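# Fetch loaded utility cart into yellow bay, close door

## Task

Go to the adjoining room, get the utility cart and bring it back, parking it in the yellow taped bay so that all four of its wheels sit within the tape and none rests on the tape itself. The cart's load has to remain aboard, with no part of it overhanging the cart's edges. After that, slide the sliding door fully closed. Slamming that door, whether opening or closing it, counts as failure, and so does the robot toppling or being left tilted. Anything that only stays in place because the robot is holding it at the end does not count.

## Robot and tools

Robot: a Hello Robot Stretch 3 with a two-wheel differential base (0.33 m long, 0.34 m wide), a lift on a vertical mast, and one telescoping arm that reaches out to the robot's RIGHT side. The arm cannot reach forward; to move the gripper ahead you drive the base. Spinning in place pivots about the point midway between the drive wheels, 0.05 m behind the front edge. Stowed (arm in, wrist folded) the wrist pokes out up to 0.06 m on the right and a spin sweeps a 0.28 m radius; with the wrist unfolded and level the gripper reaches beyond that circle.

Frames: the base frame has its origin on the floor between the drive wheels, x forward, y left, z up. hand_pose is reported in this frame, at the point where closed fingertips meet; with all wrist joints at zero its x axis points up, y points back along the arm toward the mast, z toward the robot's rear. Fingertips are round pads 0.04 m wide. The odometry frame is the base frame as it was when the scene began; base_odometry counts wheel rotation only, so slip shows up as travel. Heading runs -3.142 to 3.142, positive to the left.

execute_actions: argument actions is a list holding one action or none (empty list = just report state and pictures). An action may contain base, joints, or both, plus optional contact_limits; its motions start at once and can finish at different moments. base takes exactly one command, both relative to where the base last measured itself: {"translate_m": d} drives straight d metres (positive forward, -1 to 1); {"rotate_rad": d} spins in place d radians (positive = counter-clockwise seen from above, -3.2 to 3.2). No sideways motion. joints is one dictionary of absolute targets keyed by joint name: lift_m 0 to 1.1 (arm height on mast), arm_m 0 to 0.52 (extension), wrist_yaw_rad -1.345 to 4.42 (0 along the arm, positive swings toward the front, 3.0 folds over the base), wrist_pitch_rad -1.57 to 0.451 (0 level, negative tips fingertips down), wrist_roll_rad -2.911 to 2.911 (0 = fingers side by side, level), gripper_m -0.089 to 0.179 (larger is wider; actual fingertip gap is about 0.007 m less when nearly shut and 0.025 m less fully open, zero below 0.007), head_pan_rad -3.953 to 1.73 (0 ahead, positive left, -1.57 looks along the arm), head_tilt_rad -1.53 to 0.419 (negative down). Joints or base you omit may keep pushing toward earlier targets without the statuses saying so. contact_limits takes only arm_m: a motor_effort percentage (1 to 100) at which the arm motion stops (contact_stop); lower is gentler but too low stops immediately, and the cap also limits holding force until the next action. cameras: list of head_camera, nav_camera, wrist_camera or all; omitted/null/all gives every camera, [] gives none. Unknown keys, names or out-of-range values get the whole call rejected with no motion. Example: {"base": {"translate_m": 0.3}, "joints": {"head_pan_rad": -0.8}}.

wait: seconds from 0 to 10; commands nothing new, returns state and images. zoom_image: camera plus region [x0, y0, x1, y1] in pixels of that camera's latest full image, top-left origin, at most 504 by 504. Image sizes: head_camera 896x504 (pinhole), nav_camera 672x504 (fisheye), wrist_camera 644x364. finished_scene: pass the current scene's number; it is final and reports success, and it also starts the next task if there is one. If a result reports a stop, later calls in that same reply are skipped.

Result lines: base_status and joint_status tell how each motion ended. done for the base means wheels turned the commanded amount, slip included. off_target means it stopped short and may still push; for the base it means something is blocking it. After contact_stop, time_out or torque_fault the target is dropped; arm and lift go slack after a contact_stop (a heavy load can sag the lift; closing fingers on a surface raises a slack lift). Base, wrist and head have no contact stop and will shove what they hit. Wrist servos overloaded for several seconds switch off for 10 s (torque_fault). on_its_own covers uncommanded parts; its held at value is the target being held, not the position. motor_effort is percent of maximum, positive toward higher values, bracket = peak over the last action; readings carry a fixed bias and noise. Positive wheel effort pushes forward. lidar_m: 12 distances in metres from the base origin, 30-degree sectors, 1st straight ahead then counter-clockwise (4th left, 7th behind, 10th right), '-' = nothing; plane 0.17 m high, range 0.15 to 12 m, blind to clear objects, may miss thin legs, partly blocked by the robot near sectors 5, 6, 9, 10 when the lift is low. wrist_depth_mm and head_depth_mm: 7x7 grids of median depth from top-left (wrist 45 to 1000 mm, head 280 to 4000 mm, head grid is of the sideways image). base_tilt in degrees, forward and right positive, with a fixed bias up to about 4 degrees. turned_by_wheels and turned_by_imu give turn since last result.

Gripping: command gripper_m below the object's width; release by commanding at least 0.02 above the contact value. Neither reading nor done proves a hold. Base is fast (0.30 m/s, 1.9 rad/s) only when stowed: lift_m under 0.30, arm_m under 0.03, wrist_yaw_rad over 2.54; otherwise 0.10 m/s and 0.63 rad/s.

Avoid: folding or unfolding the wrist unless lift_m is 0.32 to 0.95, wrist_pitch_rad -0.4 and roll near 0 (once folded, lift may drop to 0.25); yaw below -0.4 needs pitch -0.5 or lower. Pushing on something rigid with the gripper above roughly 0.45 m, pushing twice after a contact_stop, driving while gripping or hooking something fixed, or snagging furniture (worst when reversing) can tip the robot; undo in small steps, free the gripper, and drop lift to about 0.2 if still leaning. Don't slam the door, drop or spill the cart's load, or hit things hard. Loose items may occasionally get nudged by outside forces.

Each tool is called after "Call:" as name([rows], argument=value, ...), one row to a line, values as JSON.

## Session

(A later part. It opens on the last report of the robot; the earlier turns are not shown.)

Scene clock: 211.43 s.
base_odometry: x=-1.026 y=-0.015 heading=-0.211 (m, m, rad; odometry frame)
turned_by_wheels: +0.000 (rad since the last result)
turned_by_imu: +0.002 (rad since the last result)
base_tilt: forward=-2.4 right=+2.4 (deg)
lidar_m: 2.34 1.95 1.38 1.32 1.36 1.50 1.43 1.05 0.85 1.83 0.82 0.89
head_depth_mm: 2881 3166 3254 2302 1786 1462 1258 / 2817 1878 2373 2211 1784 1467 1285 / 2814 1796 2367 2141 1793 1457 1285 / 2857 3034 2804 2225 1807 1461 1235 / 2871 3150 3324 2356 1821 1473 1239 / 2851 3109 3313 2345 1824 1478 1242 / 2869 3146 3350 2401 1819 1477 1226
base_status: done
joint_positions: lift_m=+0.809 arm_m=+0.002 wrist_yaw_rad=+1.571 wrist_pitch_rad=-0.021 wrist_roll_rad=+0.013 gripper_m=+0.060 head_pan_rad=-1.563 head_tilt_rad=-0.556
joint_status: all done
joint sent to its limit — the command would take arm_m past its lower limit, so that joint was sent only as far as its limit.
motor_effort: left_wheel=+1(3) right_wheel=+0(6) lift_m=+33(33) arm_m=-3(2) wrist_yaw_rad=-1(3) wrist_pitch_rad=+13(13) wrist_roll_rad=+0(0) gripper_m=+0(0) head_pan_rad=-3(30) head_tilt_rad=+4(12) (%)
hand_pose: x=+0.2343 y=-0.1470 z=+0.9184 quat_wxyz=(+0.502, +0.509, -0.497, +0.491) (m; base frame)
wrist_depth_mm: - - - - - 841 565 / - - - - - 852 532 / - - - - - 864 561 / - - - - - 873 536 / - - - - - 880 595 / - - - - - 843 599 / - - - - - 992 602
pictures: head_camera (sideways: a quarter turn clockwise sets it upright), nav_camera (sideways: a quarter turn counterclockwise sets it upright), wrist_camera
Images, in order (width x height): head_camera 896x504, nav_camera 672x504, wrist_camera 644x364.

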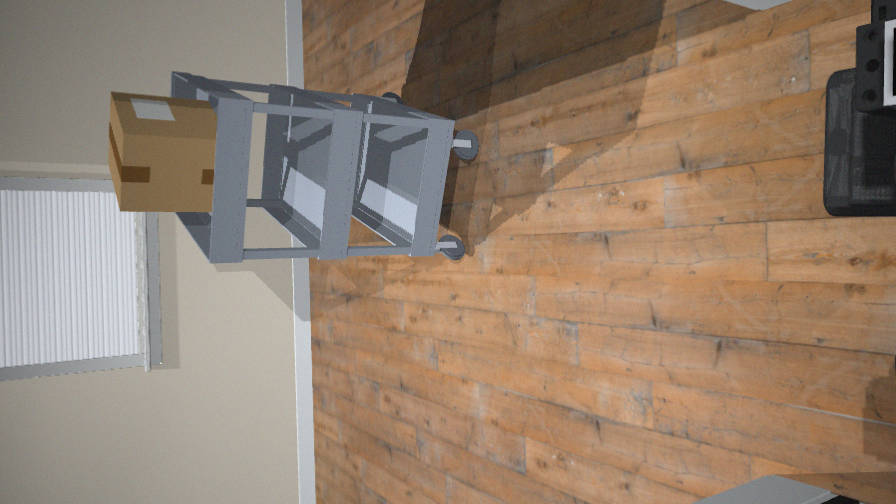

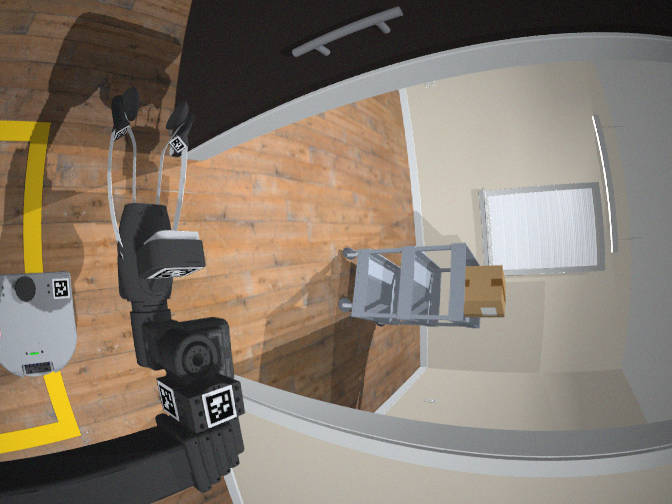

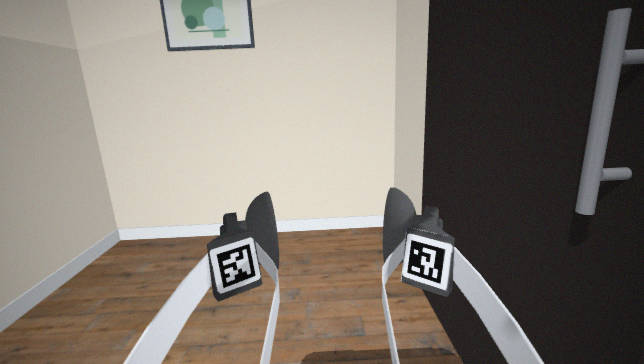

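Call:
execute_actions([
  {"base":{"rotate_rad":-1.57},"joints":{"lift_m":0.4,"head_pan_rad":0,"head_tilt_rad":-0.6,"gripper_m":0.1}},
])

Scene clock: 236.87 s.
base_odometry: x=-1.026 y=-0.015 heading=-1.781 (m, m, rad; odometry frame)
turned_by_wheels: -1.570 (rad since the last result)
turned_by_imu: -1.575 (rad since the last result)
base_tilt: forward=-2.4 right=+2.3 (deg)
lidar_m: 1.83 0.82 0.90 2.34 1.94 1.38 1.32 1.36 1.49 1.43 1.04 0.85
head_depth_mm: 2888 3182 2976 2182 1723 1416 1208 / 2767 2128 2421 2113 1722 1418 1211 / 2747 1779 2338 2126 1725 1423 1213 / 2864 3045 2321 2121 1732 1436 1207 / 2857 3166 3070 2219 1742 1432 1218 / 2883 3152 3081 2264 1761 1435 1226 / 2883 3146 3060 2241 1751 1440 1218
base_status: done
joint_positions: lift_m=+0.401 arm_m=+0.002 wrist_yaw_rad=+1.571 wrist_pitch_rad=-0.020 wrist_roll_rad=+0.013 gripper_m=+0.100 head_pan_rad=-0.007 head_tilt_rad=-0.592
joint_status: all done
motor_effort: left_wheel=+2(5) right_wheel=-2(4) lift_m=+7(31) arm_m=-3(3) wrist_yaw_rad=-1(2) wrist_pitch_rad=+13(13) wrist_roll_rad=+0(0) gripper_m=+0(93) head_pan_rad=+5(49) head_tilt_rad=-5(10) (%)
hand_pose: x=+0.2343 y=-0.1470 z=+0.5102 quat_wxyz=(+0.502, +0.508, -0.498, +0.492) (m; base frame)
wrist_depth_mm: - - - - - 593 597 / - - - - - 612 621 / - - - - - 637 648 / - - - - - 669 669 / 795 - - - - 698 710 / 789 - 992 - 991 737 742 / 760 817 806 799 793 739 734
pictures: head_camera (sideways: a quarter turn clockwise sets it upright), nav_camera (sideways: a quarter turn counterclockwise sets it upright), wrist_camera
Images, in order (width x height): head_camera 896x504, nav_camera 672x504, wrist_camera 644x364.

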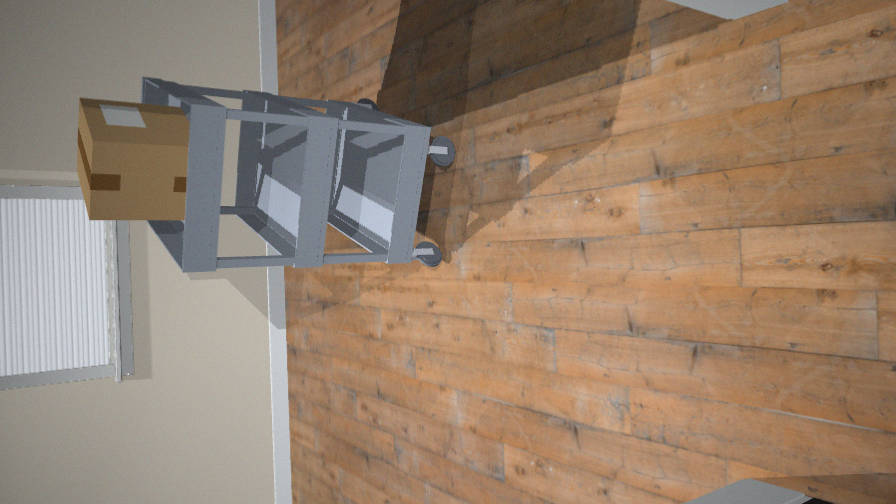

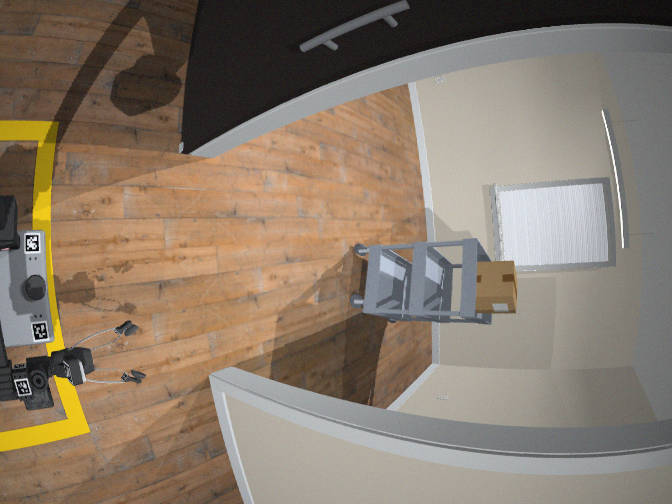

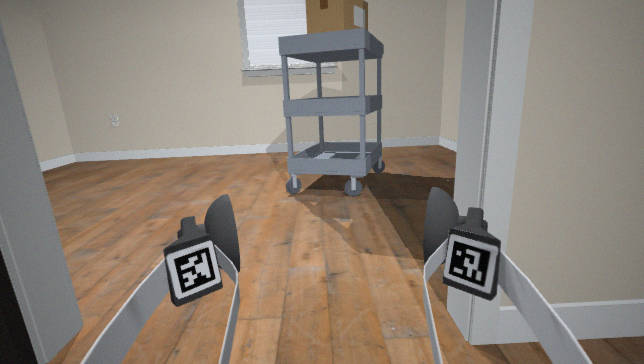

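Call:
execute_actions([
  {"base":{"rotate_rad":-0.125}},
], cameras=[])

Call:
execute_actions([
  {"base":{"translate_m":1.0},"joints":{"head_tilt_rad":-0.75}},
])

Scene clock: 249.47 s.
base_odometry: x=-1.026 y=-0.015 heading=-1.906 (m, m, rad; odometry frame)
turned_by_wheels: -0.125 (rad since the last result)
turned_by_imu: -0.125 (rad since the last result)
base_tilt: forward=-2.3 right=+2.4 (deg)
lidar_m: 1.84 0.84 0.82 1.62 2.24 1.45 1.32 1.33 1.57 1.43 1.21 0.85
head_depth_mm: 2832 2947 2809 2118 1128 1249 1203 / 2986 3283 2966 2189 1713 1422 1201 / 2875 3107 2547 2185 1728 1432 1211 / 2803 1780 2342 2155 1732 1437 1217 / 2824 2004 2325 2111 1745 1441 1218 / 2831 3062 3076 2231 1747 1446 1217 / 2780 3034 3089 2244 1771 1446 1217
base_status: done
joint_positions: lift_m=+0.401 arm_m=+0.002 wrist_yaw_rad=+1.571 wrist_pitch_rad=-0.020 wrist_roll_rad=+0.013 gripper_m=+0.100 head_pan_rad=-0.007 head_tilt_rad=-0.592
joint_status: not commanded
motor_effort: left_wheel=+2(5) right_wheel=-3(5) lift_m=+7(7) arm_m=-3(3) wrist_yaw_rad=-2(2) wrist_pitch_rad=+12(13) wrist_roll_rad=+0(0) gripper_m=+0(0) head_pan_rad=+3(4) head_tilt_rad=-5(4) (%)
hand_pose: x=+0.2343 y=-0.1470 z=+0.5102 quat_wxyz=(+0.502, +0.508, -0.498, +0.492) (m; base frame)
wrist_depth_mm: - - - - 717 663 696 / - - - - 743 685 717 / - - - - 764 714 763 / - - - - 786 742 787 / - - - - - 803 836 / - - 983 - 912 824 856 / 838 834 816 799 783 772 769
pictures: none
No camera images: the call's "cameras" was empty. Leave "cameras" out to get every camera's image.

Scene clock: 260.53 s.
base_odometry: x=-1.355 y=-0.960 heading=-1.906 (m, m, rad; odometry frame)
turned_by_wheels: +0.000 (rad since the last result)
turned_by_imu: -0.001 (rad since the last result)
base_tilt: forward=-2.3 right=+2.4 (deg)
lidar_m: 0.84 0.93 2.74 1.58 0.95 2.53 2.30 2.18 0.36 0.37 1.28 1.58
head_depth_mm: 2188 2456 2267 1812 1520 1289 1137 / 2182 2441 2270 1825 1516 1297 1138 / 1005 1075 972 1237 1446 1303 1143 / 867 931 925 1251 1434 1310 1142 / 897 975 1333 1254 1466 1305 1137 / 1978 1130 1042 1283 1463 1318 1145 / 1998 2266 2178 1876 1549 1313 1156
base_status: done
joint_positions: lift_m=+0.401 arm_m=+0.002 wrist_yaw_rad=+1.571 wrist_pitch_rad=-0.020 wrist_roll_rad=+0.013 gripper_m=+0.100 head_pan_rad=-0.007 head_tilt_rad=-0.741
joint_status: all done
motor_effort: left_wheel=+1(5) right_wheel=-2(4) lift_m=+7(8) arm_m=-3(2) wrist_yaw_rad=-1(1) wrist_pitch_rad=+13(13) wrist_roll_rad=+0(0) gripper_m=+1(1) head_pan_rad=+4(5) head_tilt_rad=-6(21) (%)
hand_pose: x=+0.2343 y=-0.1470 z=+0.5102 quat_wxyz=(+0.502, +0.508, -0.498, +0.492) (m; base frame)
wrist_depth_mm: - - 969 - - - - / - - - - - - - / - - 802 - - - - / - - - - - - - / - - - - - - - / - - 972 920 - 943 947 / 848 816 810 813 774 777 761
pictures: head_camera (sideways: a quarter turn clockwise sets it upright), nav_camera (sideways: a quarter turn counterclockwise sets it upright), wrist_camera
Images, in order (width x height): head_camera 896x504, nav_camera 672x504, wrist_camera 644x364.

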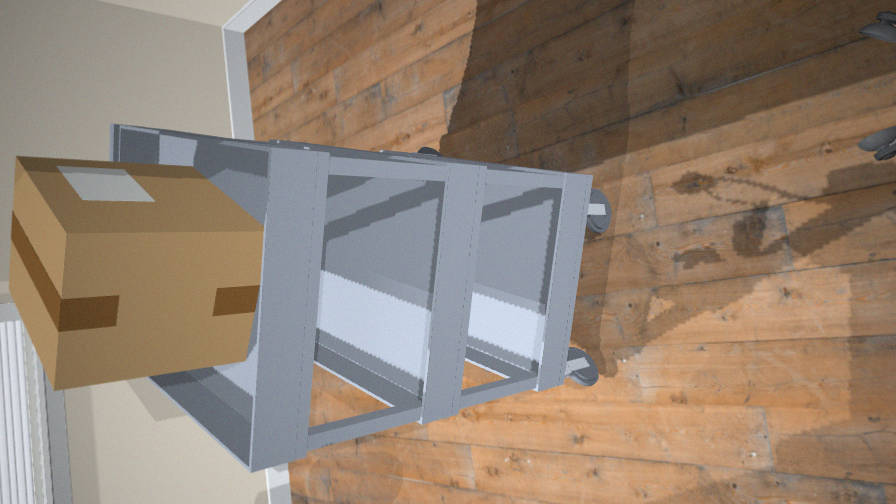

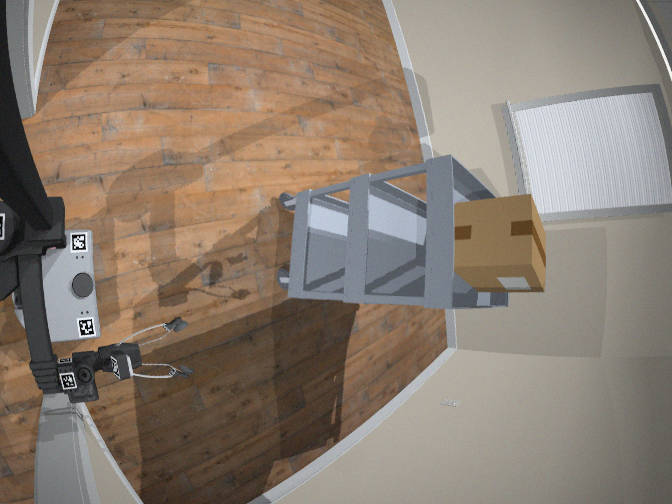

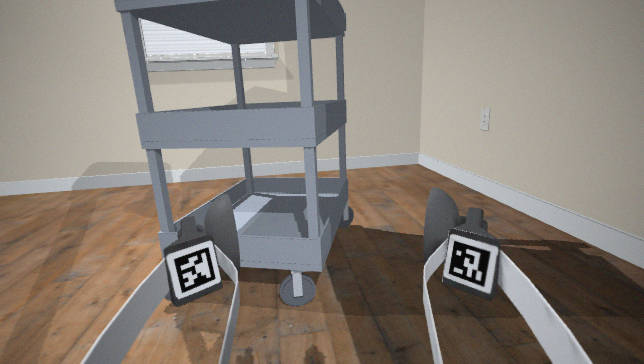

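Call:
execute_actions([
  {"base":{"rotate_rad":0.055},"joints":{"lift_m":0.26}},
], cameras=[])

Call:
execute_actions([
  {"base":{"translate_m":0.4},"joints":{"head_tilt_rad":-0.95}},
])

Scene clock: 269.63 s.
base_odometry: x=-1.355 y=-0.960 heading=-1.851 (m, m, rad; odometry frame)
turned_by_wheels: +0.055 (rad since the last result)
turned_by_imu: +0.056 (rad since the last result)
base_tilt: forward=-2.4 right=+2.4 (deg)
lidar_m: 0.84 0.96 2.67 1.05 0.67 2.47 2.31 2.03 0.36 0.46 1.29 1.65
head_depth_mm: 2161 2484 2249 1811 1508 1290 1136 / 2050 1250 2066 1772 1525 1307 1137 / 887 968 920 1209 1415 1305 1139 / 881 948 1335 1246 1417 1306 1141 / 929 1048 1333 1287 1459 1311 1150 / 2058 2226 1060 1764 1551 1328 1151 / 2034 2317 2344 1866 1554 1326 1154
base_status: done
joint_positions: lift_m=+0.261 arm_m=+0.002 wrist_yaw_rad=+1.571 wrist_pitch_rad=-0.020 wrist_roll_rad=+0.013 gripper_m=+0.100 head_pan_rad=-0.007 head_tilt_rad=-0.741
joint_status: all done
motor_effort: left_wheel=-2(3) right_wheel=+1(2) lift_m=+7(6) arm_m=-3(2) wrist_yaw_rad=-2(2) wrist_pitch_rad=+13(13) wrist_roll_rad=+0(0) gripper_m=+1(1) head_pan_rad=+5(4) head_tilt_rad=-5(5) (%)
hand_pose: x=+0.2343 y=-0.1470 z=+0.3703 quat_wxyz=(+0.502, +0.508, -0.498, +0.492) (m; base frame)
wrist_depth_mm: - - - - - - - / - - 782 906 - - - / - - - - - - - / - - - - - - - / - - - 919 - 988 956 / 830 811 749 775 755 711 719 / 637 625 607 599 597 582 572
pictures: none
No camera images: the call's "cameras" was empty. Leave "cameras" out to get every camera's image.

Scene clock: 274.80 s.
base_odometry: x=-1.465 y=-1.344 heading=-1.851 (m, m, rad; odometry frame)
turned_by_wheels: +0.000 (rad since the last result)
turned_by_imu: +0.000 (rad since the last result)
base_tilt: forward=-2.3 right=+2.4 (deg)
lidar_m: 0.45 0.51 2.68 2.54 0.88 0.89 2.70 0.61 0.72 1.23 1.25 0.45
head_depth_mm: 919 845 1642 1520 1344 1209 1082 / 598 752 677 722 1283 1197 1105 / 500 594 666 956 1150 1212 1093 / 521 617 684 959 1179 1211 1099 / 549 659 657 983 1228 1214 1098 / 603 784 707 971 1308 1227 1107 / 1825 2010 670 1531 1383 1233 1102
base_status: done
joint_positions: lift_m=+0.261 arm_m=+0.002 wrist_yaw_rad=+1.571 wrist_pitch_rad=-0.020 wrist_roll_rad=+0.013 gripper_m=+0.100 head_pan_rad=-0.007 head_tilt_rad=-0.938
joint_status: all done
motor_effort: left_wheel=-1(2) right_wheel=+1(5) lift_m=+7(8) arm_m=-3(2) wrist_yaw_rad=-1(2) wrist_pitch_rad=+12(13) wrist_roll_rad=+0(0) gripper_m=+0(0) head_pan_rad=+4(5) head_tilt_rad=-7(27) (%)
hand_pose: x=+0.2343 y=-0.1470 z=+0.3703 quat_wxyz=(+0.502, +0.508, -0.498, +0.492) (m; base frame)
wrist_depth_mm: 397 368 344 327 - - - / 423 389 380 358 - - - / - - - - - - - / - - - 964 - - - / - 661 725 638 978 - 964 / 736 484 436 409 746 708 719 / 610 597 581 458 595 576 579
pictures: head_camera (sideways: a quarter turn clockwise sets it upright), nav_camera (sideways: a quarter turn counterclockwise sets it upright), wrist_camera
Images, in order (width x height): head_camera 896x504, nav_camera 672x504, wrist_camera 644x364.

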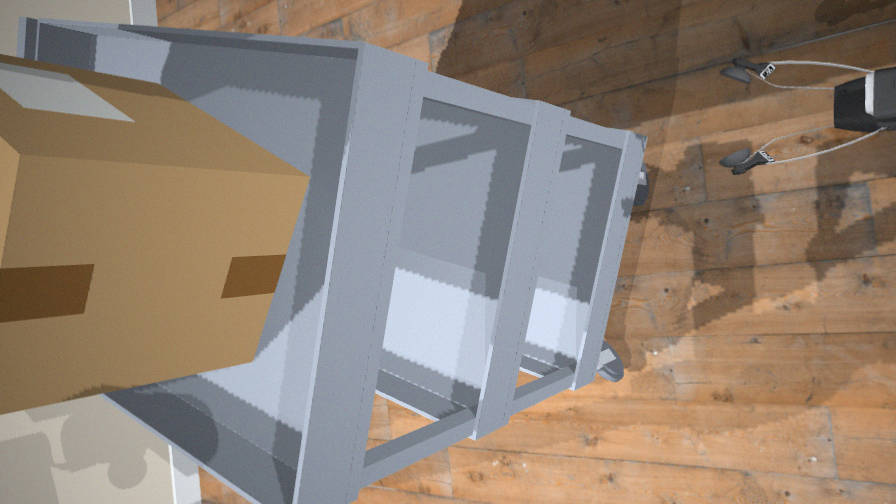

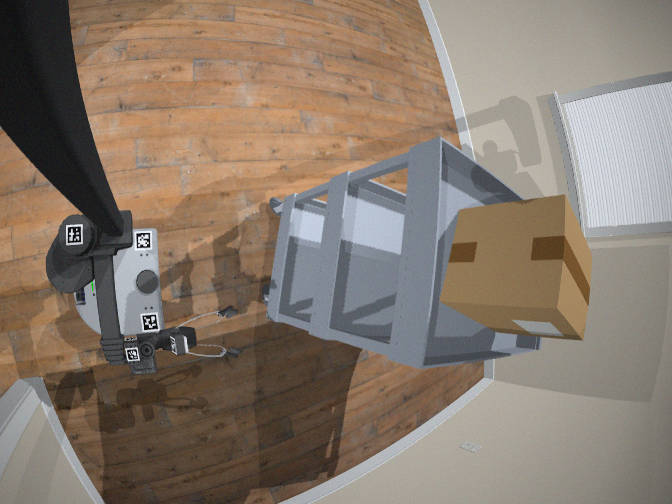

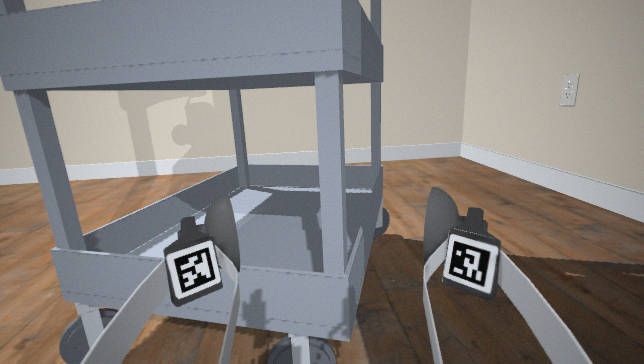

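Call:
execute_actions([
  {"base":{"translate_m":0.13}},
], cameras=["wrist_camera"])

Scene clock: 280.13 s.
base_odometry: x=-1.501 y=-1.469 heading=-1.851 (m, m, rad; odometry frame)
turned_by_wheels: +0.000 (rad since the last result)
turned_by_imu: +0.000 (rad since the last result)
base_tilt: forward=-2.3 right=+2.4 (deg)
lidar_m: 0.32 0.37 2.50 2.55 1.10 0.98 2.83 0.73 0.89 1.22 1.23 0.32
head_depth_mm: 609 758 659 571 1306 1202 1082 / 450 527 650 586 743 1159 1102 / 428 444 544 588 842 1105 1094 / 431 471 577 575 863 1165 1095 / 448 503 624 605 881 1175 1099 / 469 546 676 619 900 1202 1102 / 1718 1932 662 620 1332 1230 1106
base_status: done
joint_positions: lift_m=+0.261 arm_m=+0.002 wrist_yaw_rad=+1.571 wrist_pitch_rad=-0.020 wrist_roll_rad=+0.013 gripper_m=+0.100 head_pan_rad=-0.007 head_tilt_rad=-0.938
joint_status: not commanded
motor_effort: left_wheel=-2(3) right_wheel=+2(3) lift_m=+8(7) arm_m=-3(3) wrist_yaw_rad=-1(1) wrist_pitch_rad=+12(12) wrist_roll_rad=+0(0) gripper_m=+0(0) head_pan_rad=+4(4) head_tilt_rad=-7(7) (%)
hand_pose: x=+0.2343 y=-0.1470 z=+0.3703 quat_wxyz=(+0.502, +0.508, -0.498, +0.492) (m; base frame)
wrist_depth_mm: 245 231 215 203 - - - / 280 313 380 219 - - - / - - - - - - - / - - 936 869 - - - / - 652 738 600 875 979 973 / 479 526 486 454 713 707 718 / 349 321 395 281 596 586 573
pictures: wrist_camera
Images, in order (width x height): wrist_camera 644x364.

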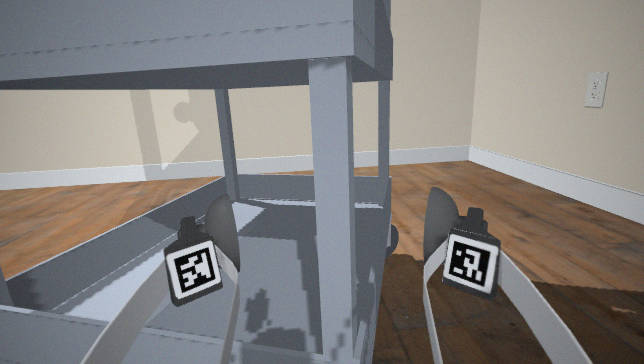

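Call:
execute_actions([
  {"base":{"translate_m":0.05}},
], cameras=[])

Call:
execute_actions([
  {"joints":{"gripper_m":-0.01}},
], cameras=["wrist_camera","head_camera"])

Scene clock: 283.73 s.
base_odometry: x=-1.515 y=-1.517 heading=-1.851 (m, m, rad; odometry frame)
turned_by_wheels: +0.000 (rad since the last result)
turned_by_imu: +0.000 (rad since the last result)
base_tilt: forward=-2.4 right=+2.3 (deg)
lidar_m: 0.28 0.31 2.45 2.56 1.18 1.02 2.88 0.77 0.95 1.21 1.23 0.28
head_depth_mm: 497 751 662 570 517 1197 1083 / 424 429 618 584 540 811 1104 / 427 391 473 566 544 1021 1085 / 429 415 508 582 821 1070 1097 / 435 443 550 594 838 1113 1103 / 438 474 646 597 849 1183 1101 / 1639 1920 658 600 817 1225 1113
base_status: done
joint_positions: lift_m=+0.261 arm_m=+0.002 wrist_yaw_rad=+1.571 wrist_pitch_rad=-0.020 wrist_roll_rad=+0.013 gripper_m=+0.100 head_pan_rad=-0.007 head_tilt_rad=-0.938
joint_status: not commanded
motor_effort: left_wheel=-1(2) right_wheel=+2(4) lift_m=+8(7) arm_m=-2(3) wrist_yaw_rad=-1(1) wrist_pitch_rad=+12(12) wrist_roll_rad=+0(0) gripper_m=+0(1) head_pan_rad=+4(4) head_tilt_rad=-7(7) (%)
hand_pose: x=+0.2343 y=-0.1470 z=+0.3703 quat_wxyz=(+0.502, +0.508, -0.498, +0.492) (m; base frame)
wrist_depth_mm: 190 177 165 155 - - - / 279 313 380 170 - - - / - - - 178 - - - / - - 897 812 - - - / - 636 721 598 802 - 988 / 468 525 483 219 698 700 724 / 416 405 396 225 588 583 575
pictures: none
No camera images: the call's "cameras" was empty. Leave "cameras" out to get every camera's image.

Scene clock: 285.33 s.
base_odometry: x=-1.515 y=-1.517 heading=-1.851 (m, m, rad; odometry frame)
turned_by_wheels: +0.000 (rad since the last result)
turned_by_imu: +0.000 (rad since the last result)
base_tilt: forward=-2.4 right=+2.4 (deg)
lidar_m: 0.28 0.31 2.45 2.56 1.18 1.02 2.88 0.77 0.95 1.21 1.23 0.28
head_depth_mm: 497 750 660 571 516 1202 1086 / 424 430 621 585 540 792 1098 / 427 391 473 566 544 1020 1087 / 429 416 509 583 821 1076 1097 / 434 443 551 595 838 1107 1099 / 438 474 646 596 851 1184 1097 / 1632 1925 660 598 817 1222 1111
base_status: not commanded
joint_positions: lift_m=+0.261 arm_m=+0.002 wrist_yaw_rad=+1.554 wrist_pitch_rad=-0.020 wrist_roll_rad=+0.013 gripper_m=-0.010 head_pan_rad=-0.007 head_tilt_rad=-0.938
joint_status: all done
on_its_own: wrist_yaw_rad is at rest, and its effort (+21) is outside its rest range (-12 to +12)
motor_effort: left_wheel=-2(2) right_wheel=+2(1) lift_m=+8(8) arm_m=-3(3) wrist_yaw_rad=+21(21) wrist_pitch_rad=+13(12) wrist_roll_rad=+0(0) gripper_m=-10(97) head_pan_rad=+4(4) head_tilt_rad=-7(7) (%)
hand_pose: x=+0.2343 y=-0.1515 z=+0.3703 quat_wxyz=(+0.506, +0.504, -0.502, +0.487) (m; base frame)
wrist_depth_mm: 185 174 163 155 - - - / 281 312 378 170 - - - / - - - 188 - - - / - - 883 496 - - - / - 648 707 - - 992 990 / 475 521 515 203 713 734 721 / 413 405 397 322 570 582 573
pictures: head_camera (sideways: a quarter turn clockwise sets it upright), wrist_camera
Images, in order (width x height): head_camera 896x504, wrist_camera 644x364.

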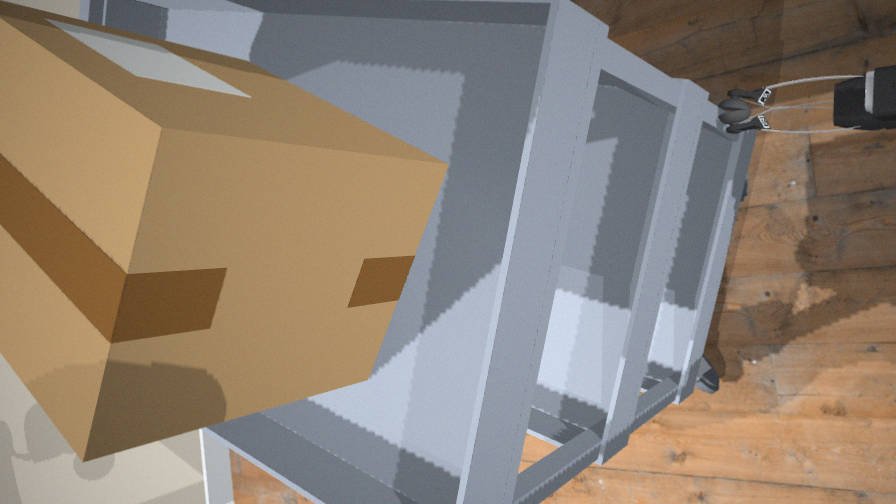

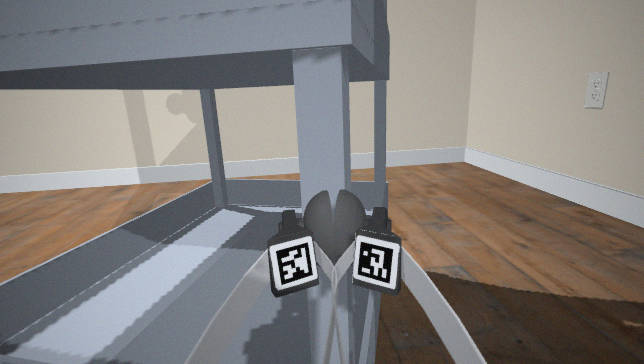

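Call:
execute_actions([
  {"joints":{"gripper_m":0.08}},
], cameras=[])

Call:
execute_actions([
  {"base":{"translate_m":0.045}},
], cameras=[])

Call:
execute_actions([
  {"joints":{"gripper_m":-0.01}},
], cameras=["wrist_camera"])

Scene clock: 290.10 s.
base_odometry: x=-1.515 y=-1.517 heading=-1.852 (m, m, rad; odometry frame)
turned_by_wheels: +0.000 (rad since the last result)
turned_by_imu: +0.000 (rad since the last result)
base_tilt: forward=-2.3 right=+2.4 (deg)
lidar_m: 0.28 0.31 2.44 2.56 1.18 1.01 2.88 0.77 0.96 1.22 1.23 0.28
head_depth_mm: 497 750 660 572 516 1201 1091 / 424 431 619 584 542 802 1105 / 427 391 472 565 544 1024 1087 / 429 416 509 582 822 1071 1096 / 434 443 550 594 836 1113 1095 / 438 474 648 596 850 1183 1109 / 1635 1912 659 598 816 1228 1108
base_status: not commanded
joint_positions: lift_m=+0.261 arm_m=+0.002 wrist_yaw_rad=+1.568 wrist_pitch_rad=-0.020 wrist_roll_rad=+0.013 gripper_m=+0.080 head_pan_rad=-0.007 head_tilt_rad=-0.938
joint_status: all done
motor_effort: left_wheel=-2(2) right_wheel=+3(3) lift_m=+8(7) arm_m=-3(3) wrist_yaw_rad=+2(21) wrist_pitch_rad=+12(12) wrist_roll_rad=-1(0) gripper_m=+2(93) head_pan_rad=+4(4) head_tilt_rad=-7(6) (%)
hand_pose: x=+0.2343 y=-0.1479 z=+0.3703 quat_wxyz=(+0.503, +0.507, -0.499, +0.491) (m; base frame)
wrist_depth_mm: 189 177 165 155 - - - / 280 314 382 170 - - - / - - - 177 - - - / - - 889 185 - - - / - 642 762 600 708 979 960 / 468 531 479 451 698 741 713 / 416 407 400 363 588 585 575
pictures: none
No camera images: the call's "cameras" was empty. Leave "cameras" out to get every camera's image.

Scene clock: 291.80 s.
base_odometry: x=-1.528 y=-1.560 heading=-1.852 (m, m, rad; odometry frame)
turned_by_wheels: +0.000 (rad since the last result)
turned_by_imu: +0.000 (rad since the last result)
base_tilt: forward=-2.3 right=+2.4 (deg)
lidar_m: 0.23 0.26 2.38 2.56 1.24 1.05 2.92 0.81 1.01 1.21 1.23 0.23
head_depth_mm: 450 609 670 582 512 1165 1083 / 424 365 491 575 516 765 1105 / 428 361 416 524 525 791 1090 / 430 376 447 558 530 807 1101 / 434 390 484 581 541 1046 1099 / 439 417 537 595 551 1102 1104 / 1604 1862 650 599 648 1230 1100
base_status: done
joint_positions: lift_m=+0.261 arm_m=+0.002 wrist_yaw_rad=+1.568 wrist_pitch_rad=-0.020 wrist_roll_rad=+0.013 gripper_m=+0.080 head_pan_rad=-0.007 head_tilt_rad=-0.938
joint_status: not commanded
motor_effort: left_wheel=-2(2) right_wheel=+2(5) lift_m=+8(7) arm_m=-2(3) wrist_yaw_rad=+3(3) wrist_pitch_rad=+12(12) wrist_roll_rad=+0(0) gripper_m=+0(0) head_pan_rad=+4(4) head_tilt_rad=-7(7) (%)
hand_pose: x=+0.2343 y=-0.1479 z=+0.3703 quat_wxyz=(+0.503, +0.507, -0.499, +0.491) (m; base frame)
wrist_depth_mm: 137 130 122 115 - - - / 284 309 379 124 - - - / - - - 129 - - - / - - - 135 - - - / - 653 753 142 730 - 954 / 460 520 478 149 679 728 724 / 412 406 399 158 567 583 572
pictures: none
No camera images: the call's "cameras" was empty. Leave "cameras" out to get every camera's image.

Scene clock: 293.20 s.
base_odometry: x=-1.528 y=-1.560 heading=-1.851 (m, m, rad; odometry frame)
turned_by_wheels: +0.000 (rad since the last result)
turned_by_imu: +0.000 (rad since the last result)
base_tilt: forward=-2.3 right=+2.3 (deg)
lidar_m: 0.23 0.26 2.38 2.56 1.25 1.05 2.93 0.82 1.01 1.21 1.23 0.23
head_depth_mm: 450 601 670 581 513 1156 1084 / 424 365 486 574 515 764 1103 / 427 361 414 523 516 789 1093 / 428 374 446 559 527 805 1098 / 434 388 482 581 541 1019 1104 / 439 417 536 595 554 1096 1100 / 1601 1859 651 599 647 1219 1110
base_status: not commanded
joint_positions: lift_m=+0.261 arm_m=+0.002 wrist_yaw_rad=+1.560 wrist_pitch_rad=-0.020 wrist_roll_rad=+0.013 gripper_m=-0.009 head_pan_rad=-0.007 head_tilt_rad=-0.938
joint_status: all done
motor_effort: left_wheel=-2(2) right_wheel=-5(5) lift_m=+8(8) arm_m=-3(2) wrist_yaw_rad=+12(13) wrist_pitch_rad=+12(12) wrist_roll_rad=+0(0) gripper_m=-23(100) head_pan_rad=+4(6) head_tilt_rad=-7(7) (%)
hand_pose: x=+0.2343 y=-0.1498 z=+0.3702 quat_wxyz=(+0.505, +0.506, -0.501, +0.489) (m; base frame)
wrist_depth_mm: 135 128 120 113 - - - / 284 311 379 123 - - - / - - - 129 - - - / - - - 134 - - - / - 633 712 139 - - 968 / 462 516 486 147 679 739 728 / 413 408 395 155 570 582 578
pictures: wrist_camera
Images, in order (width x height): wrist_camera 644x364.

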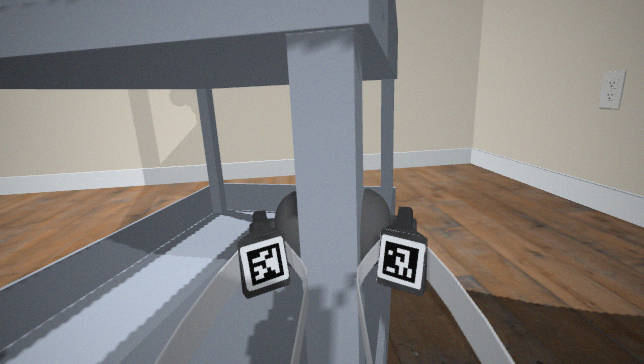

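Call:
execute_actions([
  {"base":{"translate_m":-0.35},"joints":{"head_tilt_rad":-1.0}},
])

Scene clock: 303.23 s.
base_odometry: x=-1.431 y=-1.224 heading=-1.852 (m, m, rad; odometry frame)
turned_by_wheels: +0.000 (rad since the last result)
turned_by_imu: +0.002 (rad since the last result)
base_tilt: forward=-2.3 right=+2.4 (deg)
lidar_m: 0.21 0.22 0.31 2.53 0.80 0.87 2.57 0.52 0.54 1.23 1.26 0.21
head_depth_mm: 2066 751 614 551 508 1167 1076 / 392 478 628 562 510 776 1113 / 382 337 401 537 513 995 1102 / 384 345 419 540 513 1042 1106 / 387 350 439 552 515 1047 1106 / 391 365 461 563 528 942 1098 / 394 379 620 576 530 1181 1097
base_status: done
joint_positions: lift_m=+0.261 arm_m=+0.002 wrist_yaw_rad=+1.503 wrist_pitch_rad=-0.020 wrist_roll_rad=+0.013 gripper_m=-0.009 head_pan_rad=-0.007 head_tilt_rad=-0.988
joint_status: all done
on_its_own: wrist_yaw_rad is held at +1.520, not at your +1.570, by its stall guard, which is not easing now; wrist_yaw_rad is at rest, and its effort (+21) is outside its rest range (-12 to +12)
motor_effort: left_wheel=-3(5) right_wheel=-1(21) lift_m=+9(9) arm_m=+0(2) wrist_yaw_rad=+21(45) wrist_pitch_rad=+12(12) wrist_roll_rad=-1(1) gripper_m=-25(26) head_pan_rad=+5(5) head_tilt_rad=-7(14) (%)
hand_pose: x=+0.2338 y=-0.1642 z=+0.3702 quat_wxyz=(+0.518, +0.491, -0.515, +0.474) (m; base frame)
wrist_depth_mm: 112 112 112 112 - - - / 284 315 382 123 - - - / - - - 128 - - - / - - - 134 - - - / - 672 718 139 - 990 963 / 500 522 509 147 718 734 721 / 413 408 396 155 587 582 574
pictures: head_camera (sideways: a quarter turn clockwise sets it upright), nav_camera (sideways: a quarter turn counterclockwise sets it upright), wrist_camera
Images, in order (width x height): head_camera 896x504, nav_camera 672x504, wrist_camera 644x364.

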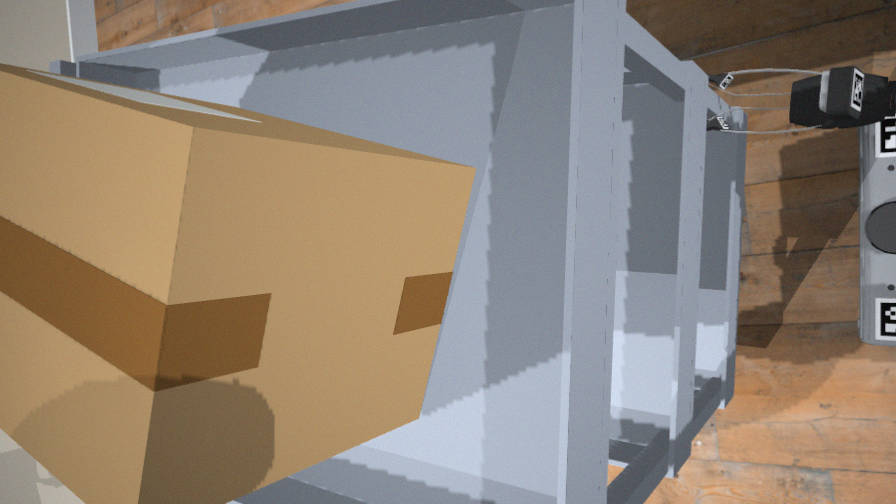

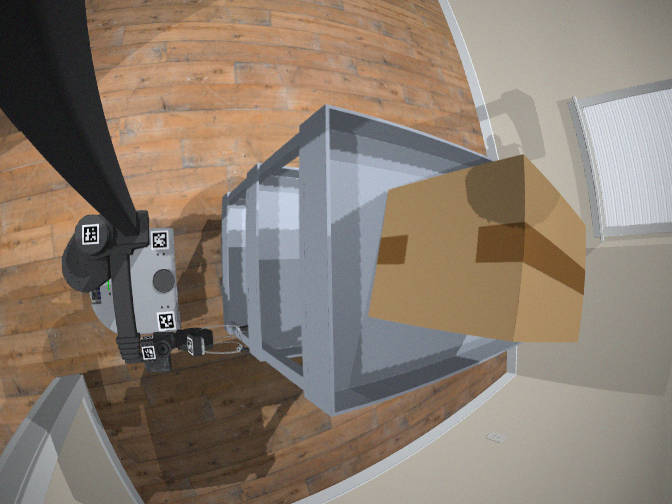

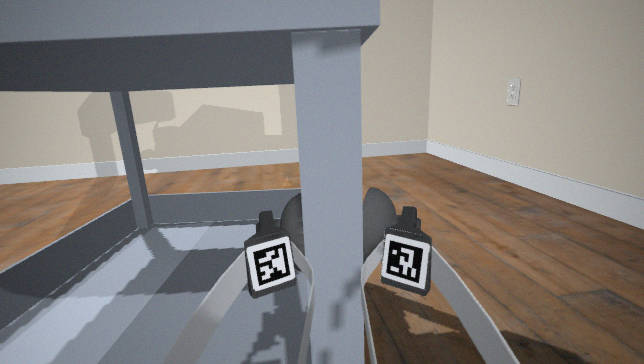

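Call:
execute_actions([
  {"base":{"translate_m":-0.4},"joints":{"wrist_yaw_rad":1.57}},
], cameras=["nav_camera","head_camera"])

Scene clock: 316.37 s.
base_odometry: x=-1.320 y=-0.839 heading=-1.851 (m, m, rad; odometry frame)
turned_by_wheels: +0.000 (rad since the last result)
turned_by_imu: +0.001 (rad since the last result)
base_tilt: forward=-2.4 right=+2.4 (deg)
lidar_m: 0.20 0.20 0.28 0.63 0.64 2.34 2.18 2.05 0.36 0.34 1.30 0.20
head_depth_mm: 2310 1946 1676 1472 1317 1183 1077 / 2307 1905 674 546 481 1175 1114 / 745 714 643 566 503 790 1107 / 395 377 446 541 506 794 1102 / 388 332 387 515 508 795 1107 / 390 340 403 544 511 797 1101 / 393 344 421 549 513 802 1106
base_status: done
joint_positions: lift_m=+0.261 arm_m=+0.002 wrist_yaw_rad=+1.792 wrist_pitch_rad=-0.020 wrist_roll_rad=+0.014 gripper_m=-0.009 head_pan_rad=-0.007 head_tilt_rad=-0.988
joint_status: wrist_yaw_rad off_target (ended at +1.792, target +1.570)
on_its_own: wrist_yaw_rad is held at +1.781, not at your +1.570, by its stall guard, which is not easing now; wrist_yaw_rad is at rest, and its effort (-14) is outside its rest range (-12 to +12)
motor_effort: left_wheel=-1(8) right_wheel=-4(14) lift_m=+9(9) arm_m=+0(0) wrist_yaw_rad=-14(78) wrist_pitch_rad=+12(12) wrist_roll_rad=+0(1) gripper_m=-24(29) head_pan_rad=+5(4) head_tilt_rad=-7(7) (%)
hand_pose: x=+0.2281 y=-0.0907 z=+0.3702 quat_wxyz=(+0.445, +0.560, -0.439, +0.544) (m; base frame)
wrist_depth_mm: 134 126 119 114 - - - / 280 309 378 123 - - - / - - - 128 - - - / - - - 133 - - - / - 640 712 138 - 982 975 / 460 527 486 146 679 741 719 / 413 412 398 154 572 586 571
pictures: head_camera (sideways: a quarter turn clockwise sets it upright), nav_camera (sideways: a quarter turn counterclockwise sets it upright)
Images, in order (width x height): head_camera 896x504, nav_camera 672x504.

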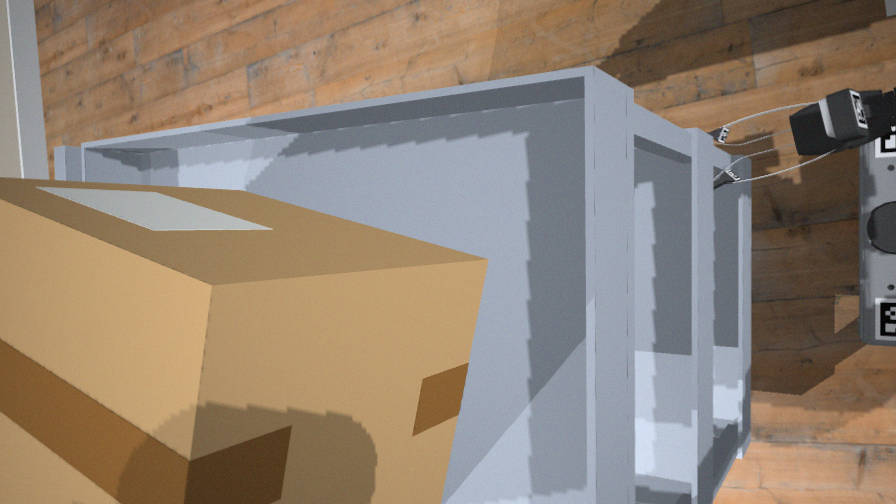

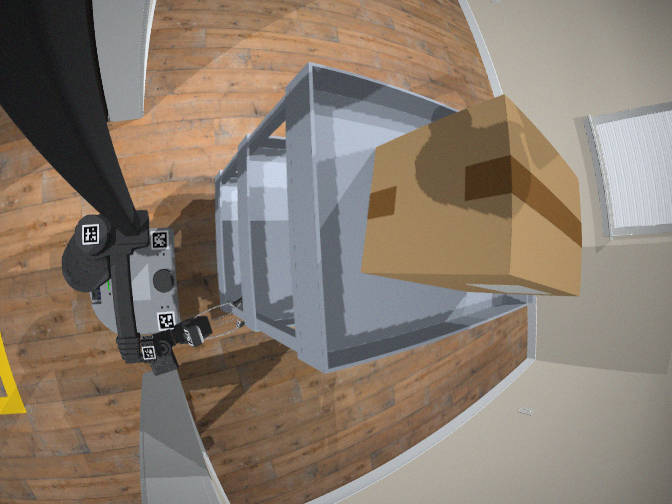

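Call:
execute_actions([
  {"joints":{"wrist_yaw_rad":1.68}},
], cameras=["nav_camera"])

Scene clock: 320.87 s.
base_odometry: x=-1.320 y=-0.839 heading=-1.851 (m, m, rad; odometry frame)
turned_by_wheels: +0.000 (rad since the last result)
turned_by_imu: +0.001 (rad since the last result)
base_tilt: forward=-2.4 right=+2.4 (deg)
lidar_m: 0.19 0.20 0.27 0.63 0.64 2.34 2.18 2.05 0.36 0.34 1.30 0.20
head_depth_mm: 2309 1953 1676 1476 1291 1189 1076 / 2311 1900 631 546 495 1160 1108 / 533 715 633 566 504 792 1102 / 386 348 420 540 506 792 1106 / 388 332 387 515 509 797 1108 / 390 339 403 539 511 798 1093 / 395 343 417 548 513 802 1100
base_status: not commanded
joint_positions: lift_m=+0.261 arm_m=+0.002 wrist_yaw_rad=+1.727 wrist_pitch_rad=-0.020 wrist_roll_rad=+0.014 gripper_m=-0.009 head_pan_rad=-0.007 head_tilt_rad=-0.988
joint_status: wrist_yaw_rad off_target (ended at +1.727, target +1.680)
on_its_own: wrist_yaw_rad is at rest, and its effort (-59) is outside its rest range (-12 to +12)
motor_effort: left_wheel=+2(2) right_wheel=-8(8) lift_m=+9(9) arm_m=+1(1) wrist_yaw_rad=-59(81) wrist_pitch_rad=+13(12) wrist_roll_rad=-1(1) gripper_m=-26(29) head_pan_rad=+4(5) head_tilt_rad=-7(8) (%)
hand_pose: x=+0.2312 y=-0.1071 z=+0.3702 quat_wxyz=(+0.462, +0.546, -0.457, +0.529) (m; base frame)
wrist_depth_mm: 122 119 114 112 - - - / 279 308 367 121 - - - / - - - 126 - - - / - - - 131 - - - / - 656 710 136 - 1000 945 / 480 522 483 144 722 735 716 / 418 409 401 153 589 579 575
pictures: nav_camera (sideways: a quarter turn counterclockwise sets it upright)
Images, in order (width x height): nav_camera 672x504.

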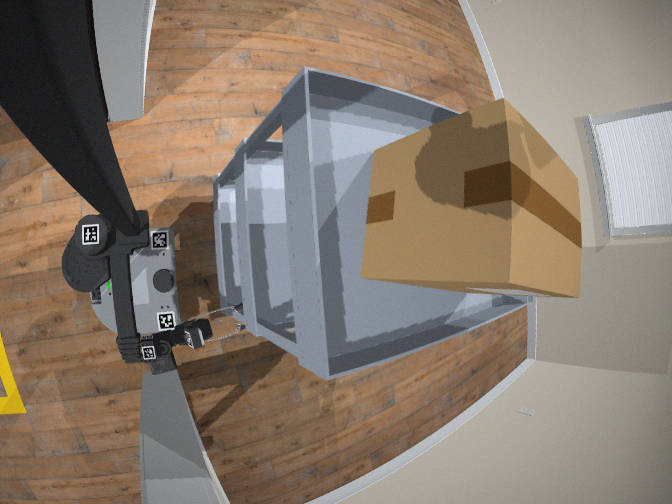

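Call:
execute_actions([
  {"base":{"translate_m":-0.2},"joints":{"wrist_yaw_rad":1.7}},
], cameras=["nav_camera"])

Scene clock: 326.67 s.
base_odometry: x=-1.265 y=-0.647 heading=-1.851 (m, m, rad; odometry frame)
turned_by_wheels: +0.000 (rad since the last result)
turned_by_imu: +0.001 (rad since the last result)
base_tilt: forward=-2.4 right=+2.4 (deg)
lidar_m: 0.18 0.19 0.24 0.61 2.50 2.13 1.98 2.02 1.40 0.36 0.36 0.20
head_depth_mm: 2312 1922 1673 1472 1250 1179 1067 / 2344 1952 630 545 503 1149 1112 / 2260 733 644 566 504 788 1104 / 396 338 392 524 507 782 1098 / 387 325 370 489 508 773 1107 / 390 331 377 500 511 758 1089 / 394 335 384 514 513 755 1099
base_status: done
joint_positions: lift_m=+0.261 arm_m=+0.002 wrist_yaw_rad=+1.694 wrist_pitch_rad=-0.020 wrist_roll_rad=+0.014 gripper_m=-0.009 head_pan_rad=-0.007 head_tilt_rad=-0.988
joint_status: all done
motor_effort: left_wheel=-2(4) right_wheel=-2(17) lift_m=+9(9) arm_m=+1(1) wrist_yaw_rad=+8(46) wrist_pitch_rad=+13(12) wrist_roll_rad=-1(0) gripper_m=-23(26) head_pan_rad=+5(4) head_tilt_rad=-8(7) (%)
hand_pose: x=+0.2324 y=-0.1154 z=+0.3702 quat_wxyz=(+0.471, +0.538, -0.466, +0.521) (m; base frame)
wrist_depth_mm: 113 113 112 112 - - - / 284 312 382 123 - - - / - - - 128 - - - / - - - 133 - - - / - 676 721 138 - 982 972 / 499 522 494 146 716 737 718 / 412 408 399 155 590 582 571
pictures: nav_camera (sideways: a quarter turn counterclockwise sets it upright)
Images, in order (width x height): nav_camera 672x504.

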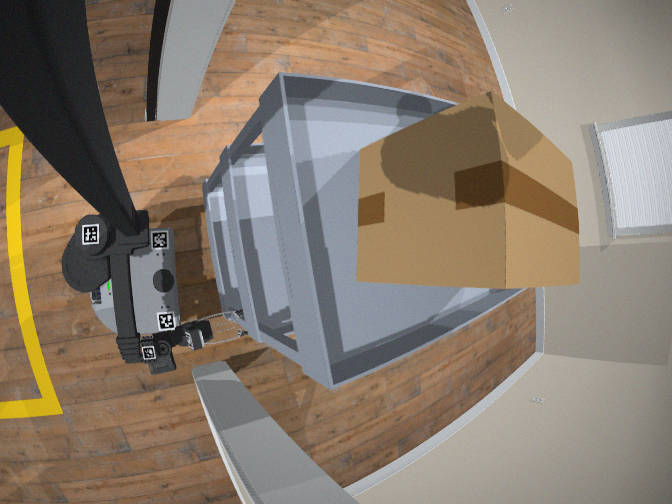

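Call:
execute_actions([
  {"base":{"translate_m":-0.25},"joints":{"wrist_yaw_rad":1.65,"head_pan_rad":0.3}},
], cameras=["nav_camera"])

Scene clock: 333.53 s.
base_odometry: x=-1.196 y=-0.407 heading=-1.851 (m, m, rad; odometry frame)
turned_by_wheels: +0.000 (rad since the last result)
turned_by_imu: +0.001 (rad since the last result)
base_tilt: forward=-2.3 right=+2.4 (deg)
lidar_m: 0.17 0.17 0.21 0.67 2.48 1.86 1.73 1.76 1.43 1.33 0.48 0.19
head_depth_mm: 386 692 635 562 500 634 1075 / 380 318 343 533 502 740 1076 / 382 320 361 468 503 757 1094 / 385 329 381 502 506 770 1108 / 388 338 404 543 508 776 1112 / 391 348 429 556 511 798 1093 / 2422 366 614 568 512 1180 1103
base_status: done
joint_positions: lift_m=+0.261 arm_m=+0.002 wrist_yaw_rad=+1.640 wrist_pitch_rad=-0.020 wrist_roll_rad=+0.014 gripper_m=-0.009 head_pan_rad=+0.293 head_tilt_rad=-0.988
joint_status: all done
on_its_own: wrist_yaw_rad is at rest, and its effort (+13) is outside its rest range (-12 to +12)
motor_effort: left_wheel=-2(5) right_wheel=-2(14) lift_m=+9(9) arm_m=+1(1) wrist_yaw_rad=+13(26) wrist_pitch_rad=+12(13) wrist_roll_rad=+0(1) gripper_m=-26(26) head_pan_rad=+5(33) head_tilt_rad=-7(7) (%)
hand_pose: x=+0.2337 y=-0.1291 z=+0.3702 quat_wxyz=(+0.485, +0.525, -0.480, +0.509) (m; base frame)
wrist_depth_mm: 106 108 111 115 - - 262 / 285 314 380 126 - - 265 / - - - 131 - - 268 / - - - 137 - - 270 / 675 718 710 142 - 880 272 / 513 524 510 150 708 666 276 / 412 409 397 158 591 390 280
pictures: nav_camera (sideways: a quarter turn counterclockwise sets it upright)
Images, in order (width x height): nav_camera 672x504.

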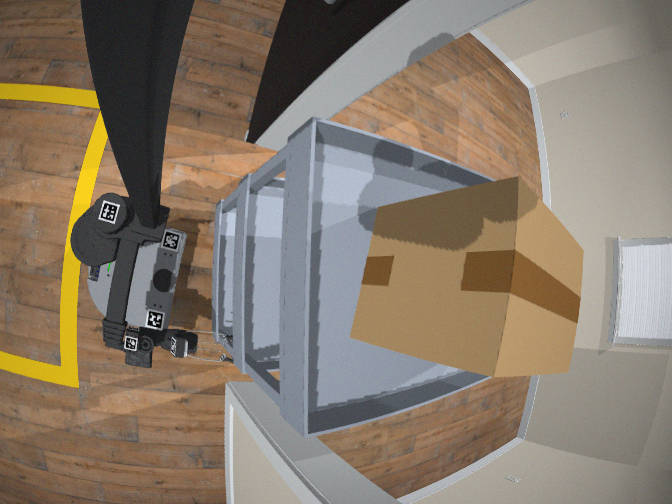

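Call:
execute_actions([
  {"base":{"translate_m":-0.2},"joints":{"head_pan_rad":0.0,"head_tilt_rad":-1.1}},
], cameras=["nav_camera","head_camera"])

Scene clock: 345.90 s.
base_odometry: x=-1.140 y=-0.215 heading=-1.851 (m, m, rad; odometry frame)
turned_by_wheels: +0.000 (rad since the last result)
turned_by_imu: +0.001 (rad since the last result)
base_tilt: forward=-2.3 right=+2.4 (deg)
lidar_m: 0.17 0.17 0.21 1.23 2.44 1.65 1.53 1.56 1.45 1.35 0.78 0.19
head_depth_mm: 1930 1716 1542 505 1238 1164 1093 / 1962 1700 561 529 634 1179 - / 723 647 587 532 712 1140 - / 324 325 420 520 506 1137 - / 320 316 407 521 501 1071 - / 323 319 410 524 496 1049 1109 / 324 320 413 525 498 1154 1097
base_status: done
joint_positions: lift_m=+0.261 arm_m=+0.002 wrist_yaw_rad=+1.638 wrist_pitch_rad=-0.020 wrist_roll_rad=+0.014 gripper_m=-0.009 head_pan_rad=+0.007 head_tilt_rad=-1.087
joint_status: all done
on_its_own: wrist_yaw_rad is at rest, and its effort (+15) is outside its rest range (-12 to +12)
motor_effort: left_wheel=-2(7) right_wheel=-1(11) lift_m=+9(9) arm_m=+1(1) wrist_yaw_rad=+15(15) wrist_pitch_rad=+12(13) wrist_roll_rad=+0(1) gripper_m=-27(25) head_pan_rad=-4(32) head_tilt_rad=-8(24) (%)
hand_pose: x=+0.2338 y=-0.1296 z=+0.3702 quat_wxyz=(+0.485, +0.525, -0.481, +0.508) (m; base frame)
wrist_depth_mm: 105 108 111 115 - 419 399 / 282 313 378 126 - 427 416 / - - - 131 - 430 436 / - - - 136 - 443 453 / 677 719 718 141 - 469 475 / 515 523 508 149 716 484 498 / 414 407 398 158 593 504 508
pictures: head_camera (sideways: a quarter turn clockwise sets it upright), nav_camera (sideways: a quarter turn counterclockwise sets it upright)
Images, in order (width x height): head_camera 896x504, nav_camera 672x504.

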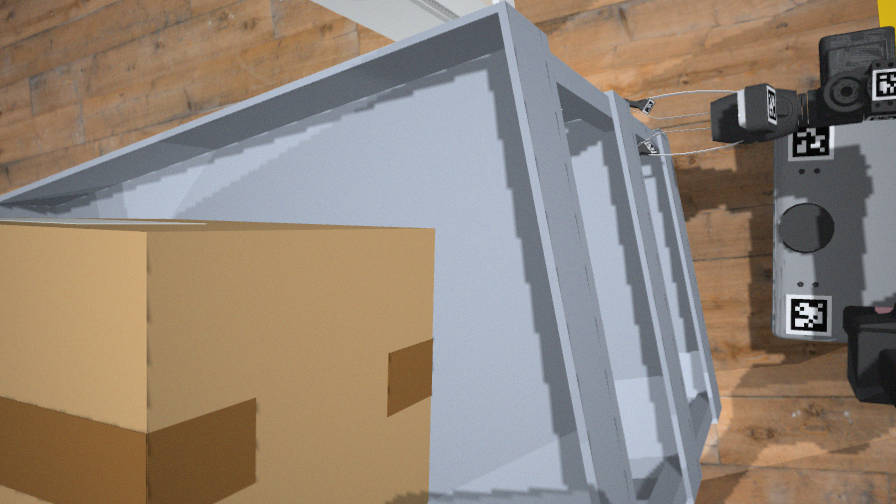

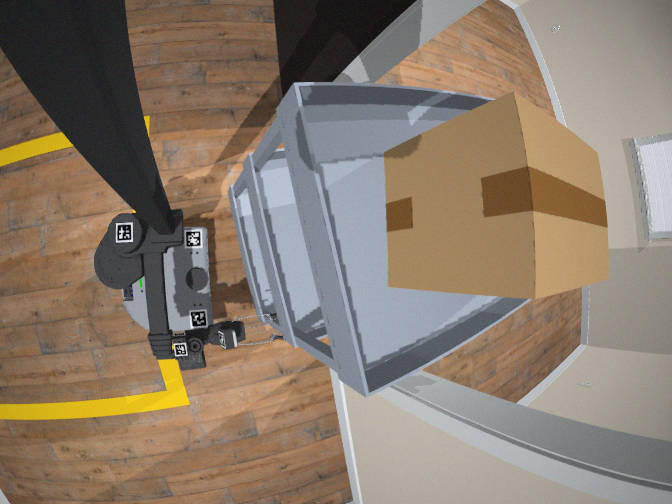

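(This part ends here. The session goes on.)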